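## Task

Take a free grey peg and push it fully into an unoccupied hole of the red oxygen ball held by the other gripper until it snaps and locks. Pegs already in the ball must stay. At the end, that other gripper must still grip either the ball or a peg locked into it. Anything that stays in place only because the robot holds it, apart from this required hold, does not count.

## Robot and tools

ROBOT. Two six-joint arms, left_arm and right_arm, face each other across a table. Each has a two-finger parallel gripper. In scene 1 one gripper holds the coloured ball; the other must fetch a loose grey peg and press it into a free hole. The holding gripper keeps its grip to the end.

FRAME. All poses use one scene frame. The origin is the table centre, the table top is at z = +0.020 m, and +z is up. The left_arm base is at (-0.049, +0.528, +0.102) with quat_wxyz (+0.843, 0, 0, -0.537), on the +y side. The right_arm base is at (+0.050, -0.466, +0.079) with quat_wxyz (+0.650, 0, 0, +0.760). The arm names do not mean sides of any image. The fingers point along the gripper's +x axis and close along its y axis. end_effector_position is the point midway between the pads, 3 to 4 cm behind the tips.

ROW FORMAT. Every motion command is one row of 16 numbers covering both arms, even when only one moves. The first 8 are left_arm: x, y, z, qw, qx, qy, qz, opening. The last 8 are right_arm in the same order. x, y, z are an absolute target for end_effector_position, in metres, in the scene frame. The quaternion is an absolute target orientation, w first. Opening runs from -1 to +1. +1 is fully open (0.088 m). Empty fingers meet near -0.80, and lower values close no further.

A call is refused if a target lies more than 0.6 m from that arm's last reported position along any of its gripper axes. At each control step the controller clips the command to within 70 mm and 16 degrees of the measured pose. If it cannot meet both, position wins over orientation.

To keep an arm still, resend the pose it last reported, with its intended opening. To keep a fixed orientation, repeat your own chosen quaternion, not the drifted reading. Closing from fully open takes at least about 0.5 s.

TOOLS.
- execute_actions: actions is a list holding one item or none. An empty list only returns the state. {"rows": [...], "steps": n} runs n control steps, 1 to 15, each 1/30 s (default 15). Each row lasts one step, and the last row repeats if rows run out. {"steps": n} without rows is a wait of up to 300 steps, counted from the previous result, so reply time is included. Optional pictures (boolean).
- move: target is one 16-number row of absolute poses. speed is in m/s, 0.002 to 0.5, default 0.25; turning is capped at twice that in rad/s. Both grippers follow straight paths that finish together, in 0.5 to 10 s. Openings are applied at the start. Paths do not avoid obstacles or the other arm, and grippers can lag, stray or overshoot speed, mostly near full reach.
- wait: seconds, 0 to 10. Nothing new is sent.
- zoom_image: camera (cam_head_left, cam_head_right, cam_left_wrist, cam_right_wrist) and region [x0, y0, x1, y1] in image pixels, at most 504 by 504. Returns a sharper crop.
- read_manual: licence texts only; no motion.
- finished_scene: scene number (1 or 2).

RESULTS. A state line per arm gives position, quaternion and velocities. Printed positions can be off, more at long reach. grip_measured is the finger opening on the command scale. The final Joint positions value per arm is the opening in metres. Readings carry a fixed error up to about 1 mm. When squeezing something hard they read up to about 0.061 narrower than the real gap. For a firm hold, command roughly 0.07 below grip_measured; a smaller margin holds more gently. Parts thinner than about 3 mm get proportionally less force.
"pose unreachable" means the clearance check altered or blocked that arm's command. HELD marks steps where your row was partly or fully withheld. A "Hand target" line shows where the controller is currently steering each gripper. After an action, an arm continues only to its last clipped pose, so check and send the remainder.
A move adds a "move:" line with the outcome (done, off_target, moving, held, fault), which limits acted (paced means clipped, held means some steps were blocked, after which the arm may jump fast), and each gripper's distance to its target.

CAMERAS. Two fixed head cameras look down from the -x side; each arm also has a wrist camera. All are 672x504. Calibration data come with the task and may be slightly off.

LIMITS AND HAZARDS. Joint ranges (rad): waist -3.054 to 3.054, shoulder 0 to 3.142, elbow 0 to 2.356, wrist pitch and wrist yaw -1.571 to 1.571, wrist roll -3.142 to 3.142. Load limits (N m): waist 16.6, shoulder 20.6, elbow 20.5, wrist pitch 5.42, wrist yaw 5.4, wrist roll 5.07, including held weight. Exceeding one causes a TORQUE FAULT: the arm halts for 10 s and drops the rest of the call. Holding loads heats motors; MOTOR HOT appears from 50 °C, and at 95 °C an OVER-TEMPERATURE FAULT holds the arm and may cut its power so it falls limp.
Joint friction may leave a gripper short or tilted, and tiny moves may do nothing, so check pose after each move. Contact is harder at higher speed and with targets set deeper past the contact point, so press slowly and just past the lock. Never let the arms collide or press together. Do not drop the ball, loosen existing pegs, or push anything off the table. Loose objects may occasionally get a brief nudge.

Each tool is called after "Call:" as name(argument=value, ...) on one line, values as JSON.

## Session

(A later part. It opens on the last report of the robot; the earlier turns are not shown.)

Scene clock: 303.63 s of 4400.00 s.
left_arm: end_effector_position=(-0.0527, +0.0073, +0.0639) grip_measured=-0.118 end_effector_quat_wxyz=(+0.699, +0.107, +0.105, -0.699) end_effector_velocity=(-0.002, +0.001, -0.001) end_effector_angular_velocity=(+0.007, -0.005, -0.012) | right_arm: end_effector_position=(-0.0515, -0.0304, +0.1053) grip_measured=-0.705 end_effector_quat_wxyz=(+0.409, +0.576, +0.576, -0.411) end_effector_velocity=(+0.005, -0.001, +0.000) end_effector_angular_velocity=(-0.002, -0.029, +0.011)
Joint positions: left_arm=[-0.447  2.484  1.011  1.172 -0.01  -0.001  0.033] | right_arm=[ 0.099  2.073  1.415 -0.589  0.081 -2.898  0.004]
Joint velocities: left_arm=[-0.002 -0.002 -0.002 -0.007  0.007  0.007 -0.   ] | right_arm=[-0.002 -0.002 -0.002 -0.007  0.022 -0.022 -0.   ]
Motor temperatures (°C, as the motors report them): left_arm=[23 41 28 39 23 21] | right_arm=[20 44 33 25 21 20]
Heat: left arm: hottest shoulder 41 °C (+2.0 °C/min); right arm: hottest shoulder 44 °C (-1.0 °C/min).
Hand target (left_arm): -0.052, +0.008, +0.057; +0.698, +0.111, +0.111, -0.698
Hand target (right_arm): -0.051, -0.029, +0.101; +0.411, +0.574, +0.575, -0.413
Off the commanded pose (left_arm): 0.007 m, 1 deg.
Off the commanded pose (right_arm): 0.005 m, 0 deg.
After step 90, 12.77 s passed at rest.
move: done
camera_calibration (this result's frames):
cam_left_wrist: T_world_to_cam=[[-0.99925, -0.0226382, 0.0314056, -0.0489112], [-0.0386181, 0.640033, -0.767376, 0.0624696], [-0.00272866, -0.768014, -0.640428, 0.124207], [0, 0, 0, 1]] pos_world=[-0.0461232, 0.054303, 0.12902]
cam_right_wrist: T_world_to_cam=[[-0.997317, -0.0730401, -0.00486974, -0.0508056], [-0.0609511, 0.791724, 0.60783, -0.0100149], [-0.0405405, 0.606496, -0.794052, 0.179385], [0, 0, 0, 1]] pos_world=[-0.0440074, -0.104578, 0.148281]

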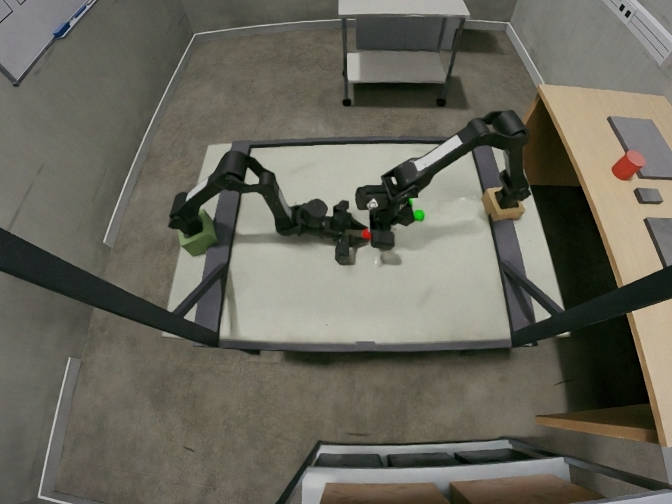

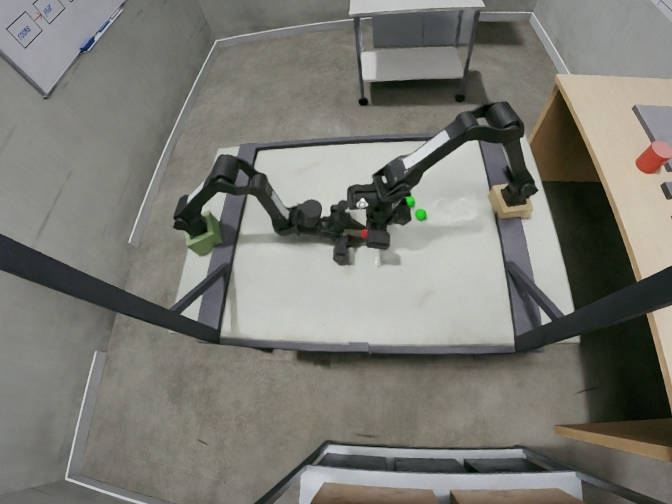

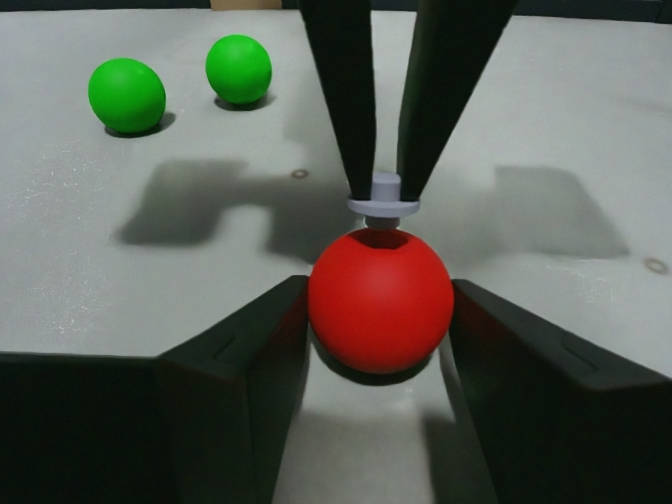

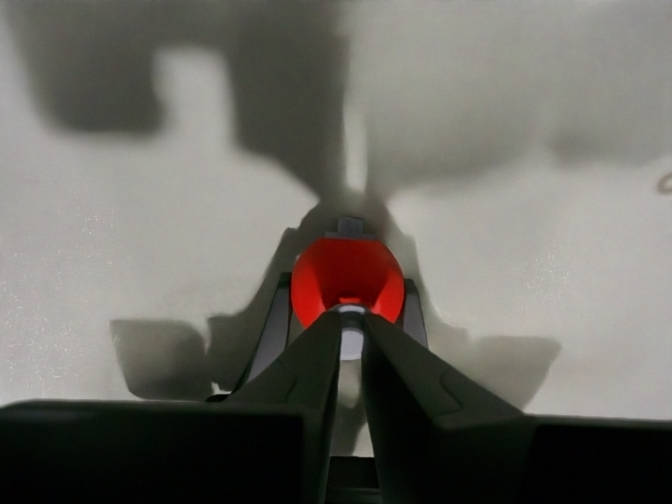

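Call:
move(target=[-0.052,0.008,0.057,0.6984,0.1106,0.1106,-0.6984,-0.19, -0.0516,-0.0278,0.0974,0.4116,0.5738,0.5750,-0.4132,-0.77], speed=0.004)

Call:
zoom_image(camera="cam_left_wrist", region=[330, 160, 430, 260])

Call:
zoom_image(camera="cam_right_wrist", region=[290, 210, 410, 330])

Scene clock: 322.17 s of 4400.00 s.
left_arm: end_effector_position=(-0.0527, +0.0073, +0.0639) grip_measured=-0.118 end_effector_quat_wxyz=(+0.699, +0.107, +0.105, -0.699) end_effector_velocity=(-0.000, +0.002, -0.003) end_effector_angular_velocity=(+0.012, +0.005, +0.007) | right_arm: end_effector_position=(-0.0518, -0.0293, +0.1020) grip_measured=-0.705 end_effector_quat_wxyz=(+0.409, +0.576, +0.576, -0.411) end_effector_velocity=(-0.005, +0.003, +0.001) end_effector_angular_velocity=(+0.013, +0.032, +0.030)
Joint positions: left_arm=[-0.447  2.484  1.011  1.172 -0.01  -0.001  0.033] | right_arm=[ 0.099  2.083  1.415 -0.58   0.081 -2.898  0.004]
Joint velocities: left_arm=[-0.002  0.002 -0.002 -0.007 -0.007 -0.007 -0.   ] | right_arm=[-0.002 -0.002 -0.002  0.022 -0.037 -0.022 -0.   ]
Motor temperatures (°C, as the motors report them): left_arm=[23 41 28 38 23 21] | right_arm=[20 44 33 25 21 20]
Heat: left arm: hottest shoulder 41 °C (+1.0 °C/min); right arm: hottest shoulder 44 °C (-1.0 °C/min).
Hand target (left_arm): -0.052, +0.008, +0.057; +0.698, +0.111, +0.111, -0.698
Hand target (right_arm): -0.052, -0.028, +0.097; +0.412, +0.574, +0.575, -0.413
Off the commanded pose (left_arm): 0.007 m, 1 deg.
Off the commanded pose (right_arm): 0.005 m, 0 deg.
After step 90, 13.23 s passed at rest.
move: done
camera_calibration (this result's frames):
cam_left_wrist: T_world_to_cam=[[-0.99925, -0.0226382, 0.0314056, -0.0489112], [-0.0386181, 0.640033, -0.767376, 0.0624696], [-0.00272866, -0.768014, -0.640428, 0.124207], [0, 0, 0, 1]] pos_world=[-0.0461232, 0.054303, 0.12902]
cam_right_wrist: T_world_to_cam=[[-0.997317, -0.0730401, -0.00486974, -0.0510338], [-0.0609511, 0.791724, 0.60783, -0.00893207], [-0.0405405, 0.606496, -0.794052, 0.176084], [0, 0, 0, 1]] pos_world=[-0.0443028, -0.10345, 0.145]

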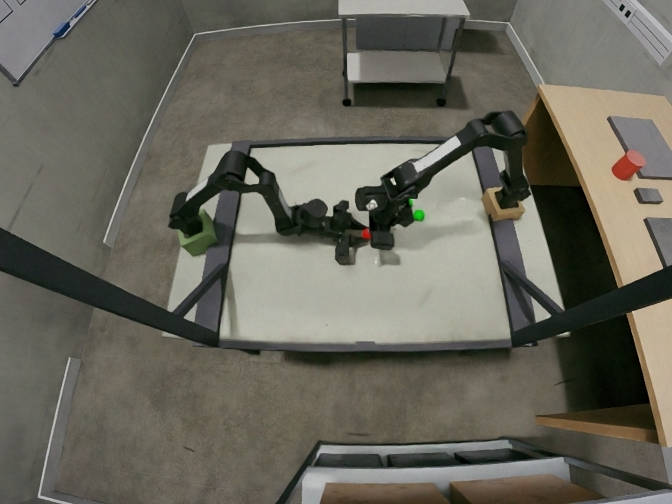

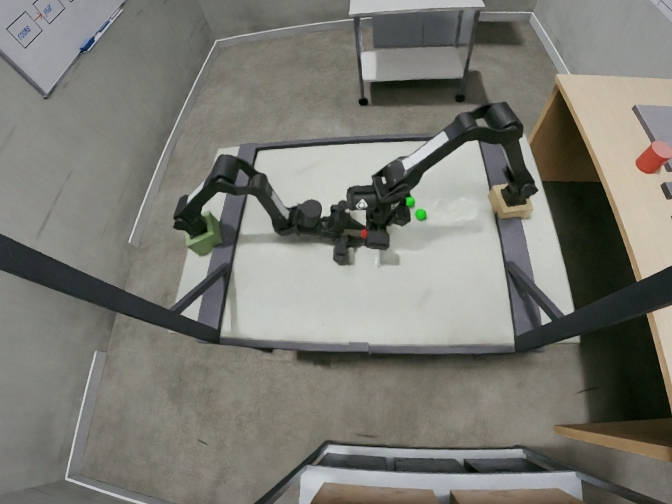

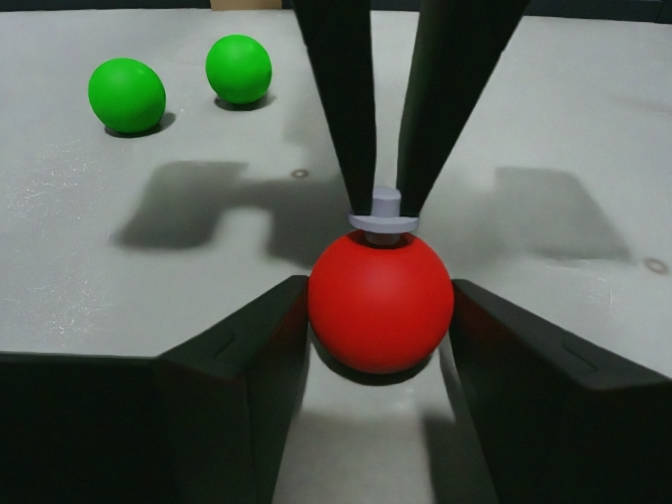

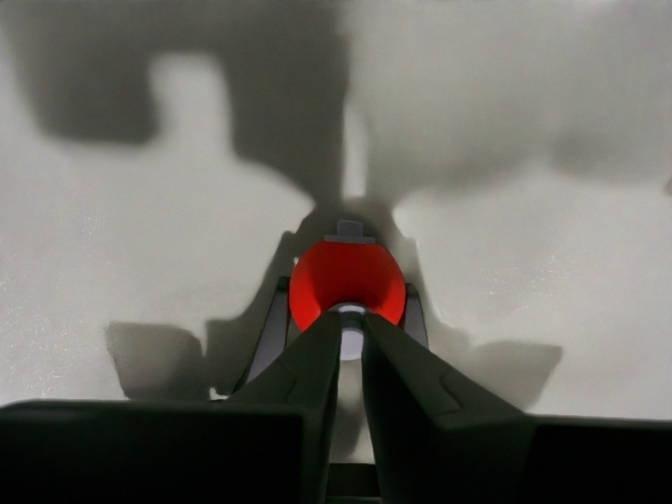

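Region (330, 160, 430, 260) of cam_left_wrist's 672x504 image, scaled by 5.040, with more detail than that image has.

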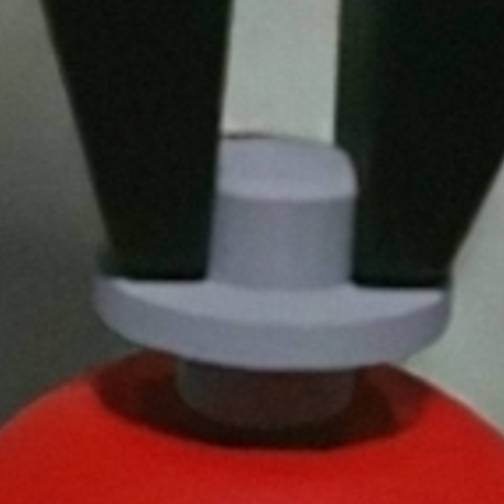

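Region (290, 210, 410, 330) of cam_right_wrist's 672x504 image, scaled by 4.200, with more detail than that image has.

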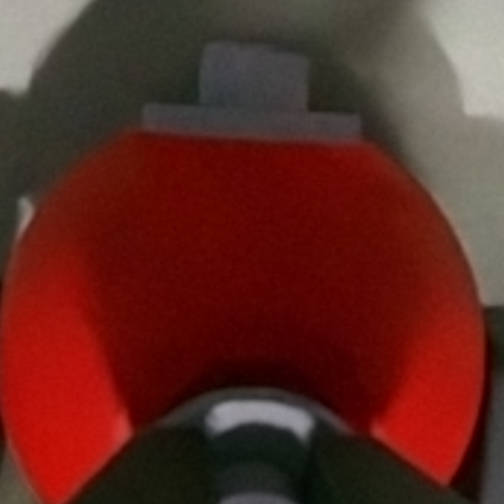

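Call:
move(target=[-0.052,0.008,0.057,0.6984,0.1106,0.1106,-0.6984,-0.19, -0.0517,-0.0267,0.0941,0.4116,0.5738,0.5750,-0.4132,-0.77], speed=0.004)

Call:
zoom_image(camera="cam_left_wrist", region=[330, 160, 430, 260])

Scene clock: 328.23 s of 4400.00 s.
left_arm: end_effector_position=(-0.0527, +0.0073, +0.0639) grip_measured=-0.118 end_effector_quat_wxyz=(+0.699, +0.107, +0.105, -0.699) end_effector_velocity=(-0.000, +0.002, -0.004) end_effector_angular_velocity=(+0.022, +0.019, +0.011) | right_arm: end_effector_position=(-0.0521, -0.0280, +0.1011) grip_measured=-0.705 end_effector_quat_wxyz=(+0.408, +0.576, +0.577, -0.410) end_effector_velocity=(-0.000, +0.001, +0.001) end_effector_angular_velocity=(+0.005, +0.006, +0.007)
Joint positions: left_arm=[-0.447  2.484  1.011  1.172 -0.01  -0.001  0.033] | right_arm=[ 0.099  2.086  1.416 -0.573  0.081 -2.898  0.004]
Joint velocities: left_arm=[-0.002 -0.002 -0.002 -0.022 -0.007 -0.022  0.   ] | right_arm=[-0.002 -0.002 -0.002  0.007 -0.007 -0.007 -0.   ]
Motor temperatures (°C, as the motors report them): left_arm=[23 42 28 38 23 21] | right_arm=[20 44 34 25 21 20]
Heat: left arm: hottest shoulder 42 °C (+2.0 °C/min); right arm: hottest shoulder 44 °C (-1.0 °C/min).
Hand target (left_arm): -0.052, +0.008, +0.057; +0.698, +0.111, +0.111, -0.698
Hand target (right_arm): -0.052, -0.027, +0.094; +0.412, +0.574, +0.575, -0.413
Off the commanded pose (left_arm): 0.007 m, 1 deg.
Off the commanded pose (right_arm): 0.007 m, 1 deg.
After step 90, 0.77 s passed at rest.
move: done
camera_calibration (this result's frames):
cam_left_wrist: T_world_to_cam=[[-0.99925, -0.0226382, 0.0314056, -0.0489112], [-0.0386181, 0.640033, -0.767376, 0.0624696], [-0.00272866, -0.768014, -0.640428, 0.124207], [0, 0, 0, 1]] pos_world=[-0.0461232, 0.054303, 0.12902]
cam_right_wrist: T_world_to_cam=[[-0.997322, -0.0730219, -0.00410603, -0.0513579], [-0.0603033, 0.78925, 0.611103, -0.00982317], [-0.0413832, 0.609714, -0.79154, 0.174401], [0, 0, 0, 1]] pos_world=[-0.0445954, -0.102332, 0.143838]

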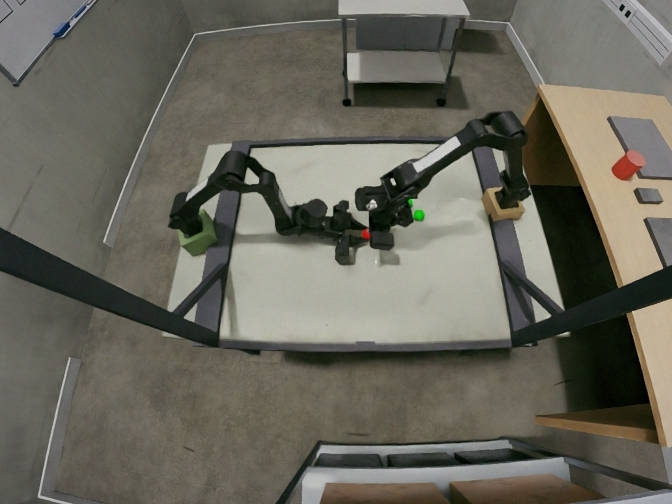

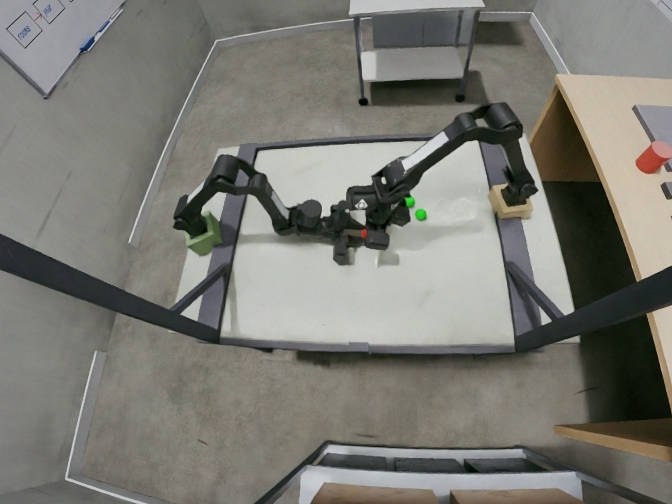

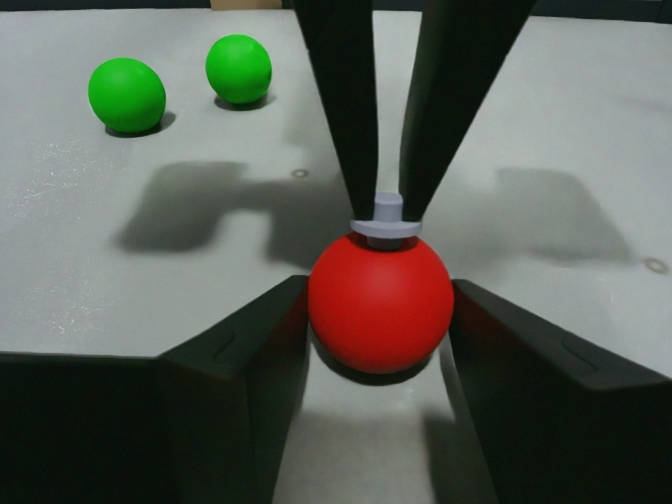

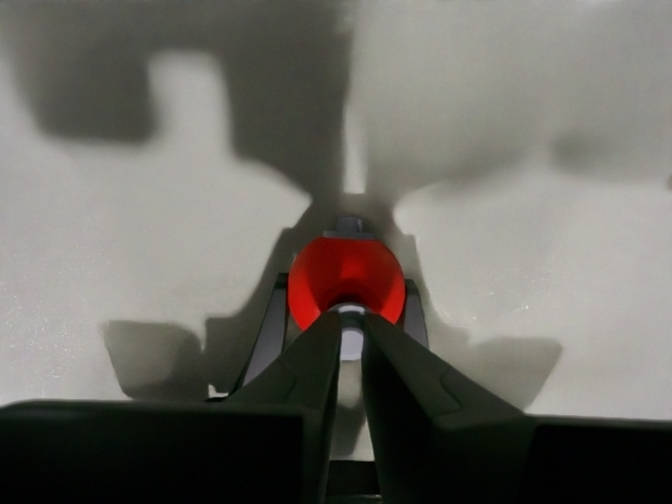

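Region (330, 160, 430, 260) of cam_left_wrist's 672x504 image, scaled by 5.040, with more detail than that image has.

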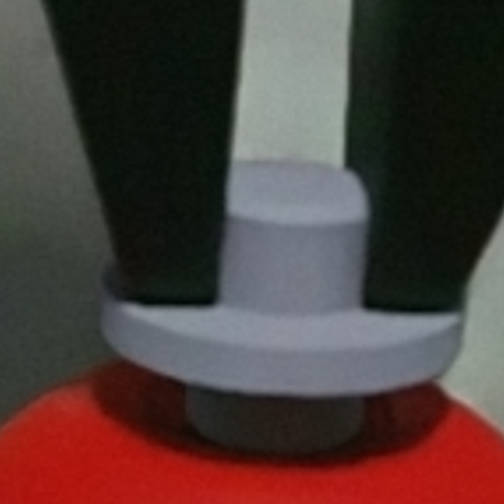

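Call:
move(target=[-0.052,0.008,0.057,0.6984,0.1106,0.1106,-0.6984,-0.19, -0.0513,-0.0282,0.0936,0.4142,0.5727,0.5731,-0.4148,-0.77], speed=0.003)

Call:
zoom_image(camera="cam_left_wrist", region=[330, 160, 430, 260])

Scene clock: 342.37 s of 4400.00 s.
left_arm: end_effector_position=(-0.0527, +0.0073, +0.0639) grip_measured=-0.118 end_effector_quat_wxyz=(+0.699, +0.107, +0.105, -0.699) end_effector_velocity=(-0.001, -0.001, +0.000) end_effector_angular_velocity=(+0.002, +0.000, +0.016) | right_arm: end_effector_position=(-0.0521, -0.0281, +0.1012) grip_measured=-0.705 end_effector_quat_wxyz=(+0.408, +0.576, +0.577, -0.410) end_effector_velocity=(+0.003, -0.004, -0.001) end_effector_angular_velocity=(-0.023, -0.006, +0.016)
Joint positions: left_arm=[-0.447  2.484  1.011  1.172 -0.01  -0.001  0.033] | right_arm=[ 0.099  2.086  1.417 -0.575  0.081 -2.898  0.004]
Joint velocities: left_arm=[-0.007 -0.002  0.002 -0.007 -0.022 -0.007 -0.   ] | right_arm=[-0.007 -0.002 -0.002 -0.022 -0.007 -0.022  0.   ]
Motor temperatures (°C, as the motors report them): left_arm=[23 42 28 38 23 21] | right_arm=[20 44 34 25 21 20]
Heat: left arm: hottest shoulder 42 °C (+2.0 °C/min); right arm: hottest shoulder 44 °C (+0.0 °C/min).
Hand target (left_arm): -0.052, +0.008, +0.057; +0.698, +0.111, +0.111, -0.698
Hand target (right_arm): -0.051, -0.028, +0.094; +0.414, +0.573, +0.573, -0.415
Off the commanded pose (left_arm): 0.007 m, 1 deg.
Off the commanded pose (right_arm): 0.008 m, 1 deg.
After step 90, 7.73 s passed at rest.
move: done
camera_calibration (this result's frames):
cam_left_wrist: T_world_to_cam=[[-0.99925, -0.0226382, 0.0314056, -0.0489112], [-0.0386181, 0.640033, -0.767376, 0.0624696], [-0.00272866, -0.768014, -0.640428, 0.124207], [0, 0, 0, 1]] pos_world=[-0.0461232, 0.054303, 0.12902]
cam_right_wrist: T_world_to_cam=[[-0.997293, -0.0733874, -0.00450915, -0.051306], [-0.0609005, 0.790129, 0.609908, -0.00969028], [-0.0411967, 0.608531, -0.79246, 0.174619], [0, 0, 0, 1]] pos_world=[-0.0445635, -0.10237, 0.144057]

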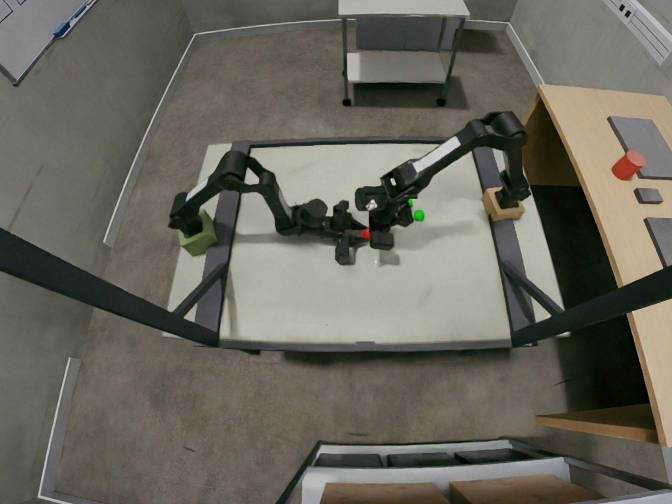

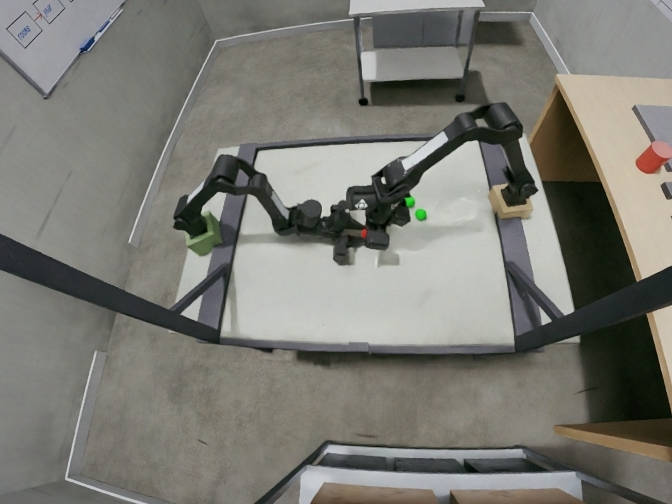

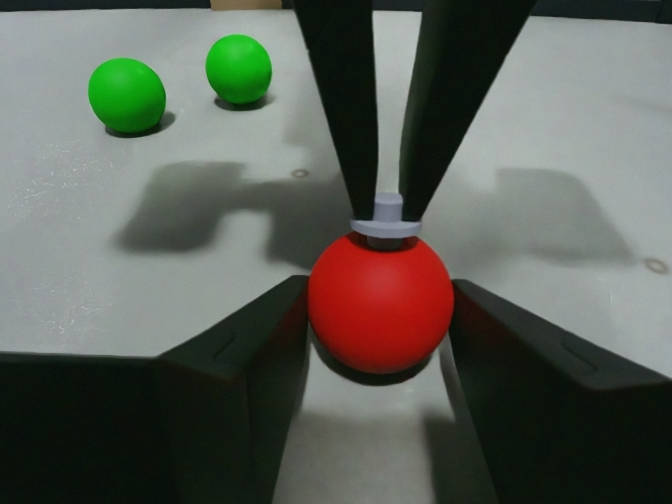

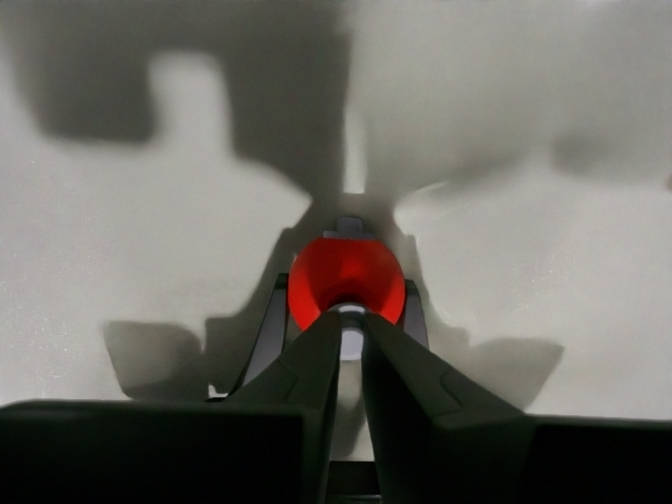

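Region (330, 160, 430, 260) of cam_left_wrist's 672x504 image, scaled by 5.040, with more detail than that image has.

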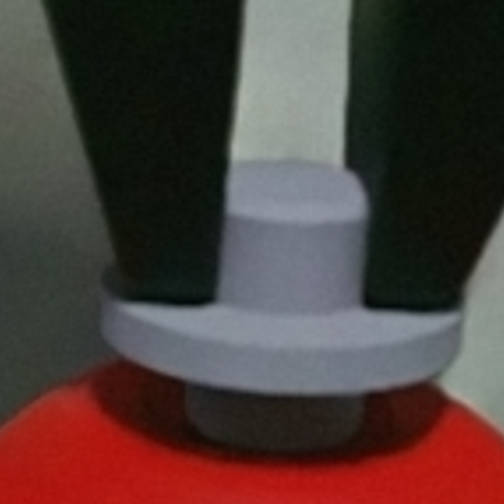

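Call:
move(target=[-0.052,0.008,0.057,0.6984,0.1106,0.1106,-0.6984,-0.19, -0.0512,-0.02845,0.09593,0.4128,0.5732,0.5741,-0.4140,-0.77], speed=0.004)

Call:
zoom_image(camera="cam_left_wrist", region=[330, 160, 430, 260])

Scene clock: 350.73 s of 4400.00 s.
left_arm: end_effector_position=(-0.0527, +0.0073, +0.0639) grip_measured=-0.118 end_effector_quat_wxyz=(+0.699, +0.107, +0.105, -0.699) end_effector_velocity=(-0.000, +0.002, -0.002) end_effector_angular_velocity=(+0.012, +0.019, +0.011) | right_arm: end_effector_position=(-0.0521, -0.0282, +0.1010) grip_measured=-0.705 end_effector_quat_wxyz=(+0.409, +0.576, +0.577, -0.411) end_effector_velocity=(+0.003, -0.002, -0.000) end_effector_angular_velocity=(-0.005, -0.011, +0.002)
Joint positions: left_arm=[-0.447  2.484  1.011  1.172 -0.01  -0.001  0.033] | right_arm=[ 0.099  2.087  1.417 -0.576  0.081 -2.898  0.004]
Joint velocities: left_arm=[-0.002 -0.002 -0.007 -0.007 -0.007 -0.022 -0.   ] | right_arm=[-0.002 -0.002 -0.002 -0.007  0.007 -0.007 -0.   ]
Motor temperatures (°C, as the motors report them): left_arm=[23 42 28 38 23 21] | right_arm=[20 44 34 25 21 20]
Heat: left arm: hottest shoulder 42 °C (+1.0 °C/min); right arm: hottest shoulder 44 °C (+0.0 °C/min).
Hand target (left_arm): -0.052, +0.008, +0.057; +0.698, +0.111, +0.111, -0.698
Hand target (right_arm): -0.051, -0.029, +0.096; +0.413, +0.573, +0.574, -0.414
Off the commanded pose (left_arm): 0.007 m, 1 deg.
Off the commanded pose (right_arm): 0.005 m, 1 deg.
After step 90, 3.43 s passed at rest.
move: done
camera_calibration (this result's frames):
cam_left_wrist: T_world_to_cam=[[-0.99925, -0.0226382, 0.0314056, -0.0489112], [-0.0386181, 0.640033, -0.767376, 0.0624696], [-0.00272866, -0.768014, -0.640428, 0.124207], [0, 0, 0, 1]] pos_world=[-0.0461232, 0.054303, 0.12902]
cam_right_wrist: T_world_to_cam=[[-0.997292, -0.0733907, -0.00464773, -0.0512729], [-0.0610183, 0.790579, 0.609313, -0.0094219], [-0.0410435, 0.607946, -0.792917, 0.174572], [0, 0, 0, 1]] pos_world=[-0.044544, -0.102444, 0.143923]

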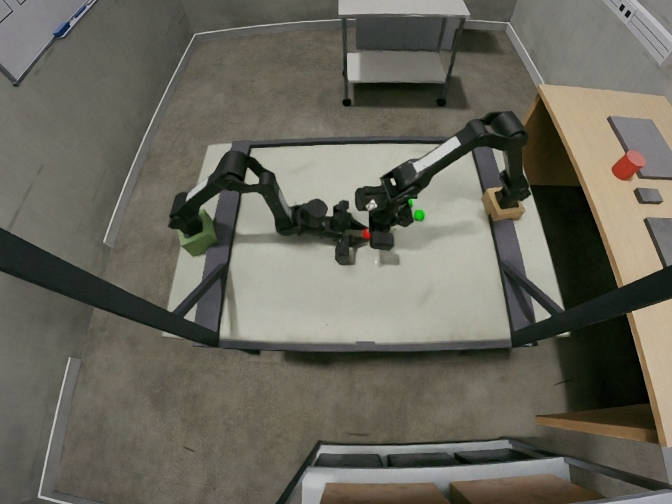

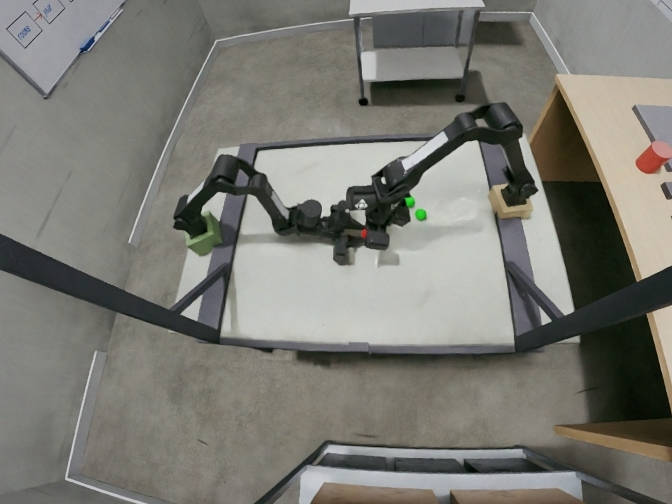

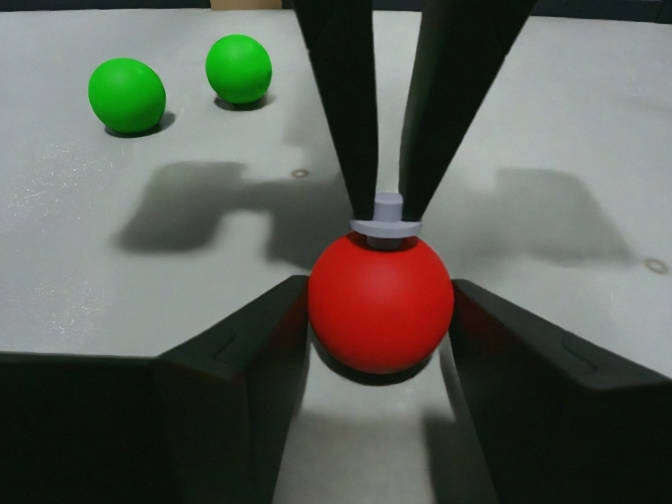

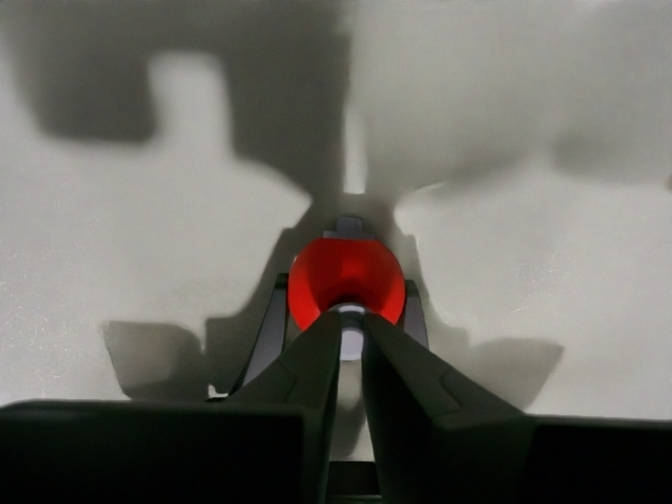

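Region (330, 160, 430, 260) of cam_left_wrist's 672x504 image, scaled by 5.040, with more detail than that image has.

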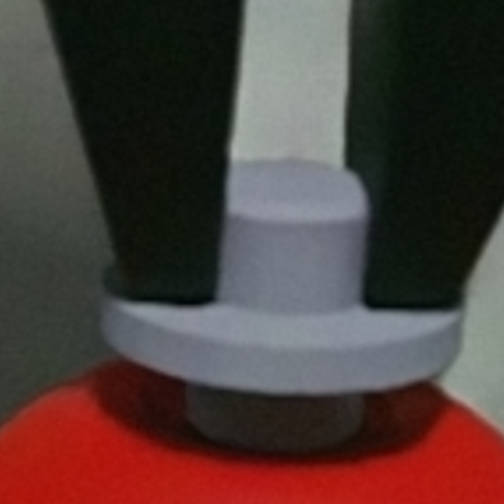

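Call:
zoom_image(camera="cam_right_wrist", region=[280, 200, 420, 340])

Region (280, 200, 420, 340) of cam_right_wrist's 672x504 image, scaled by 3.600, with more detail than that image has.

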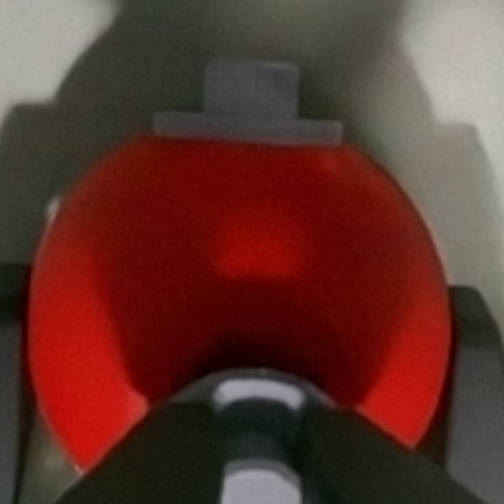

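Call:
move(target=[-0.052,0.008,0.057,0.6984,0.1106,0.1106,-0.6984,-0.19, -0.0508,-0.03005,0.0954,0.4156,0.5720,0.5721,-0.4157,-0.77], speed=0.003)

Call:
zoom_image(camera="cam_left_wrist", region=[330, 160, 430, 260])

Scene clock: 374.30 s of 4400.00 s.
left_arm: end_effector_position=(-0.0527, +0.0073, +0.0639) grip_measured=-0.118 end_effector_quat_wxyz=(+0.699, +0.107, +0.105, -0.699) end_effector_velocity=(-0.002, +0.002, -0.004) end_effector_angular_velocity=(+0.022, +0.009, -0.007) | right_arm: end_effector_position=(-0.0515, -0.0298, +0.1005) grip_measured=-0.705 end_effector_quat_wxyz=(+0.412, +0.575, +0.575, -0.412) end_effector_velocity=(+0.003, -0.004, -0.001) end_effector_angular_velocity=(-0.023, -0.001, +0.002)
Joint positions: left_arm=[-0.447  2.484  1.011  1.172 -0.01  -0.001  0.033] | right_arm=[ 0.099  2.087  1.417 -0.584  0.081 -2.898  0.004]
Joint velocities: left_arm=[-0.002 -0.002 -0.002 -0.022  0.007 -0.007 -0.   ] | right_arm=[-0.007 -0.002 -0.002 -0.022 -0.007 -0.007 -0.   ]
Motor temperatures (°C, as the motors report them): left_arm=[23 42 28 38 23 21] | right_arm=[20 45 34 24 21 20]
Heat: left arm: hottest shoulder 42 °C (+1.0 °C/min); right arm: hottest shoulder 45 °C (+1.0 °C/min).
Hand target (left_arm): -0.052, +0.008, +0.057; +0.698, +0.111, +0.111, -0.698
Hand target (right_arm): -0.051, -0.030, +0.095; +0.416, +0.572, +0.572, -0.416
Off the commanded pose (left_arm): 0.007 m, 1 deg.
Off the commanded pose (right_arm): 0.005 m, 1 deg.
After step 90, 16.83 s passed at rest.
move: done
camera_calibration (this result's frames):
cam_left_wrist: T_world_to_cam=[[-0.99925, -0.0226382, 0.0314056, -0.0489112], [-0.0386181, 0.640033, -0.767376, 0.0624696], [-0.00272866, -0.768014, -0.640428, 0.124207], [0, 0, 0, 1]] pos_world=[-0.0461232, 0.054303, 0.12902]
cam_right_wrist: T_world_to_cam=[[-0.997309, -0.0730542, -0.00617199, -0.0506297], [-0.0620033, 0.795523, 0.602743, -0.00698144], [-0.039123, 0.601504, -0.797912, 0.175544], [0, 0, 0, 1]] pos_world=[-0.0440585, -0.103735, 0.143964]

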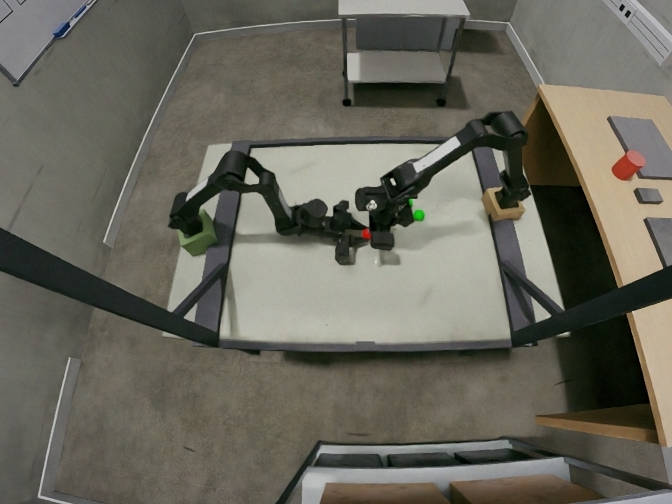

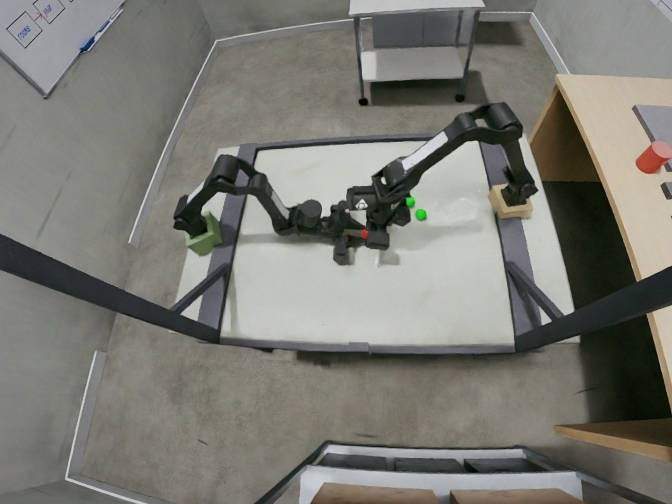

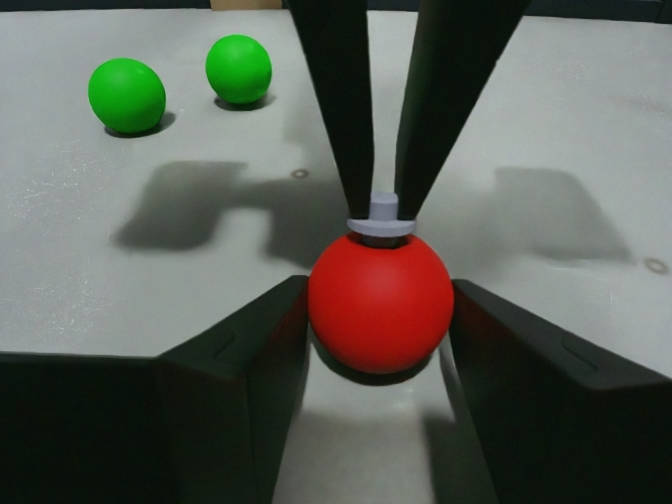

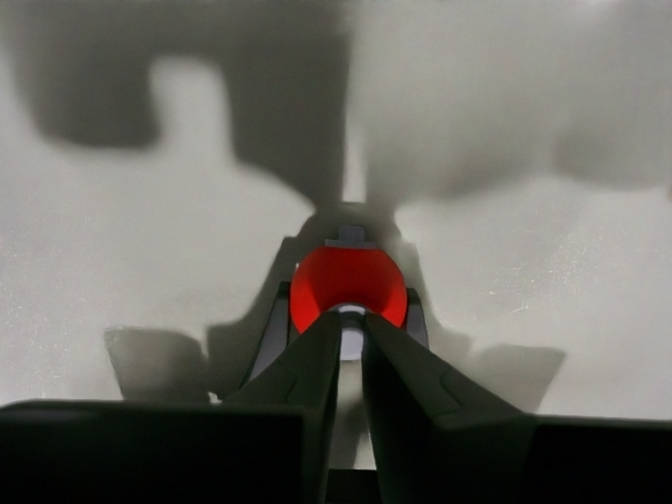

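Region (330, 160, 430, 260) of cam_left_wrist's 672x504 image, scaled by 5.040, with more detail than that image has.

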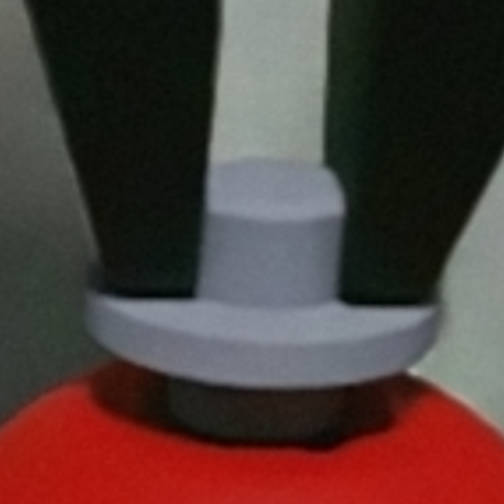

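Call:
move(target=[-0.052,0.008,0.057,0.6984,0.1106,0.1106,-0.6984,-0.19, -0.0515,-0.0276,0.0938,0.4132,0.5731,0.5739,-0.4142,-0.77], speed=0.004)

Call:
zoom_image(camera="cam_left_wrist", region=[330, 160, 430, 260])

Scene clock: 389.43 s of 4400.00 s.
left_arm: end_effector_position=(-0.0527, +0.0073, +0.0639) grip_measured=-0.118 end_effector_quat_wxyz=(+0.699, +0.107, +0.105, -0.699) end_effector_velocity=(-0.000, +0.000, +0.001) end_effector_angular_velocity=(+0.002, +0.005, +0.007) | right_arm: end_effector_position=(-0.0518, -0.0286, +0.1004) grip_measured=-0.705 end_effector_quat_wxyz=(+0.410, +0.575, +0.576, -0.411) end_effector_velocity=(+0.001, -0.002, -0.000) end_effector_angular_velocity=(-0.009, -0.002, +0.021)
Joint positions: left_arm=[-0.447  2.484  1.011  1.172 -0.01  -0.001  0.033] | right_arm=[ 0.099  2.088  1.417 -0.578  0.08  -2.898  0.004]
Joint velocities: left_arm=[-0.002 -0.007 -0.002 -0.007 -0.007 -0.007 -0.   ] | right_arm=[-0.002 -0.002 -0.002 -0.007 -0.007 -0.022 -0.   ]
Motor temperatures (°C, as the motors report them): left_arm=[23 43 28 38 23 21] | right_arm=[20 45 34 24 21 20]
Heat: left arm: hottest shoulder 43 °C (+1.0 °C/min); right arm: hottest shoulder 45 °C (+1.0 °C/min).
Hand target (left_arm): -0.052, +0.008, +0.057; +0.698, +0.111, +0.111, -0.698
Hand target (right_arm): -0.052, -0.028, +0.094; +0.413, +0.573, +0.574, -0.414
Off the commanded pose (left_arm): 0.007 m, 1 deg.
Off the commanded pose (right_arm): 0.007 m, 1 deg.
After step 90, 10.17 s passed at rest.
move: done
camera_calibration (this result's frames):
cam_left_wrist: T_world_to_cam=[[-0.99925, -0.0226382, 0.0314056, -0.0489112], [-0.0386181, 0.640033, -0.767376, 0.0624696], [-0.00272866, -0.768014, -0.640428, 0.124207], [0, 0, 0, 1]] pos_world=[-0.0461232, 0.054303, 0.12902]
cam_right_wrist: T_world_to_cam=[[-0.997309, -0.0731458, -0.00484625, -0.0510486], [-0.0610695, 0.792446, 0.606877, -0.00837756], [-0.0405502, 0.605541, -0.794781, 0.174499], [0, 0, 0, 1]] pos_world=[-0.0443469, -0.102761, 0.143525]

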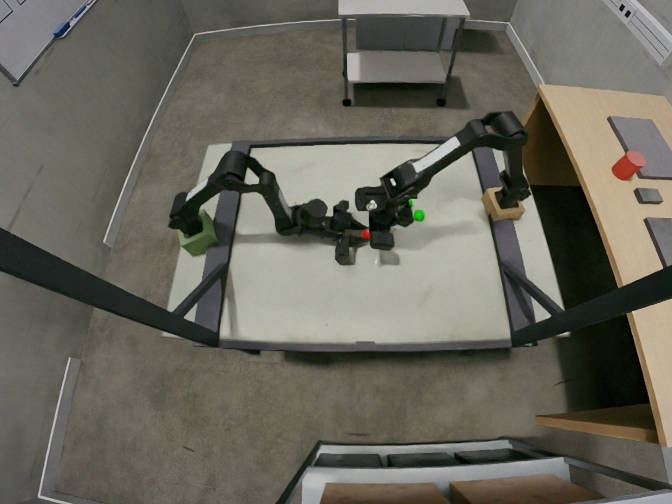

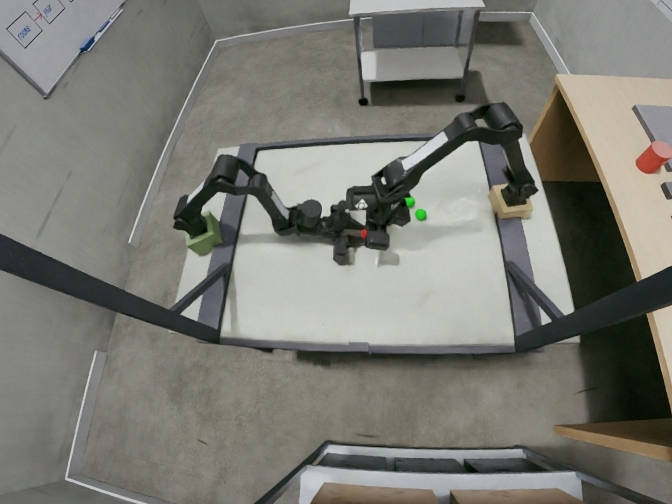

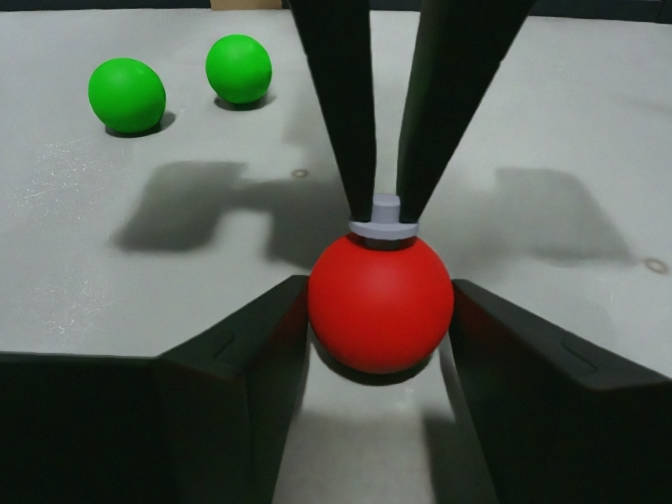

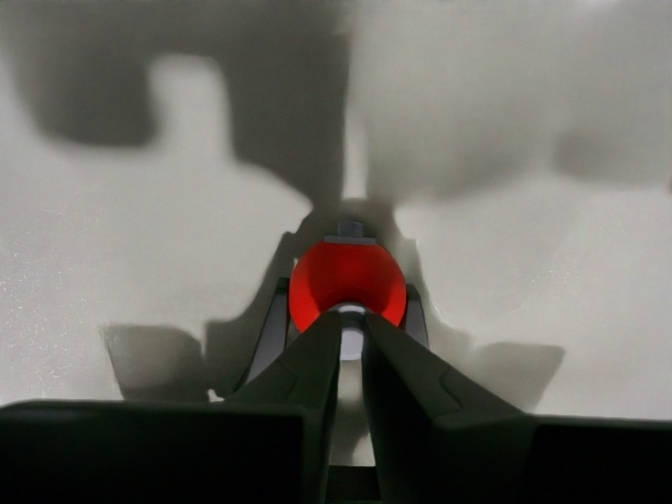

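Region (330, 160, 430, 260) of cam_left_wrist's 672x504 image, scaled by 5.040, with more detail than that image has.

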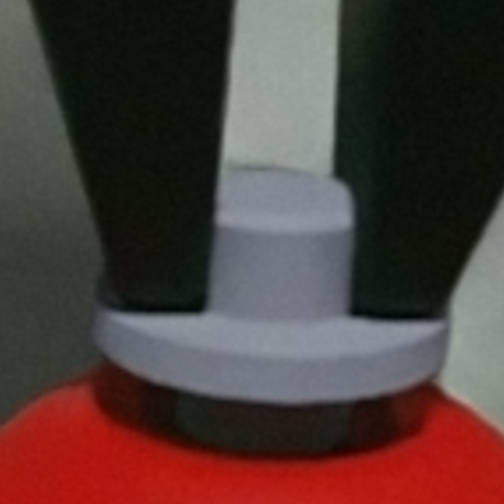

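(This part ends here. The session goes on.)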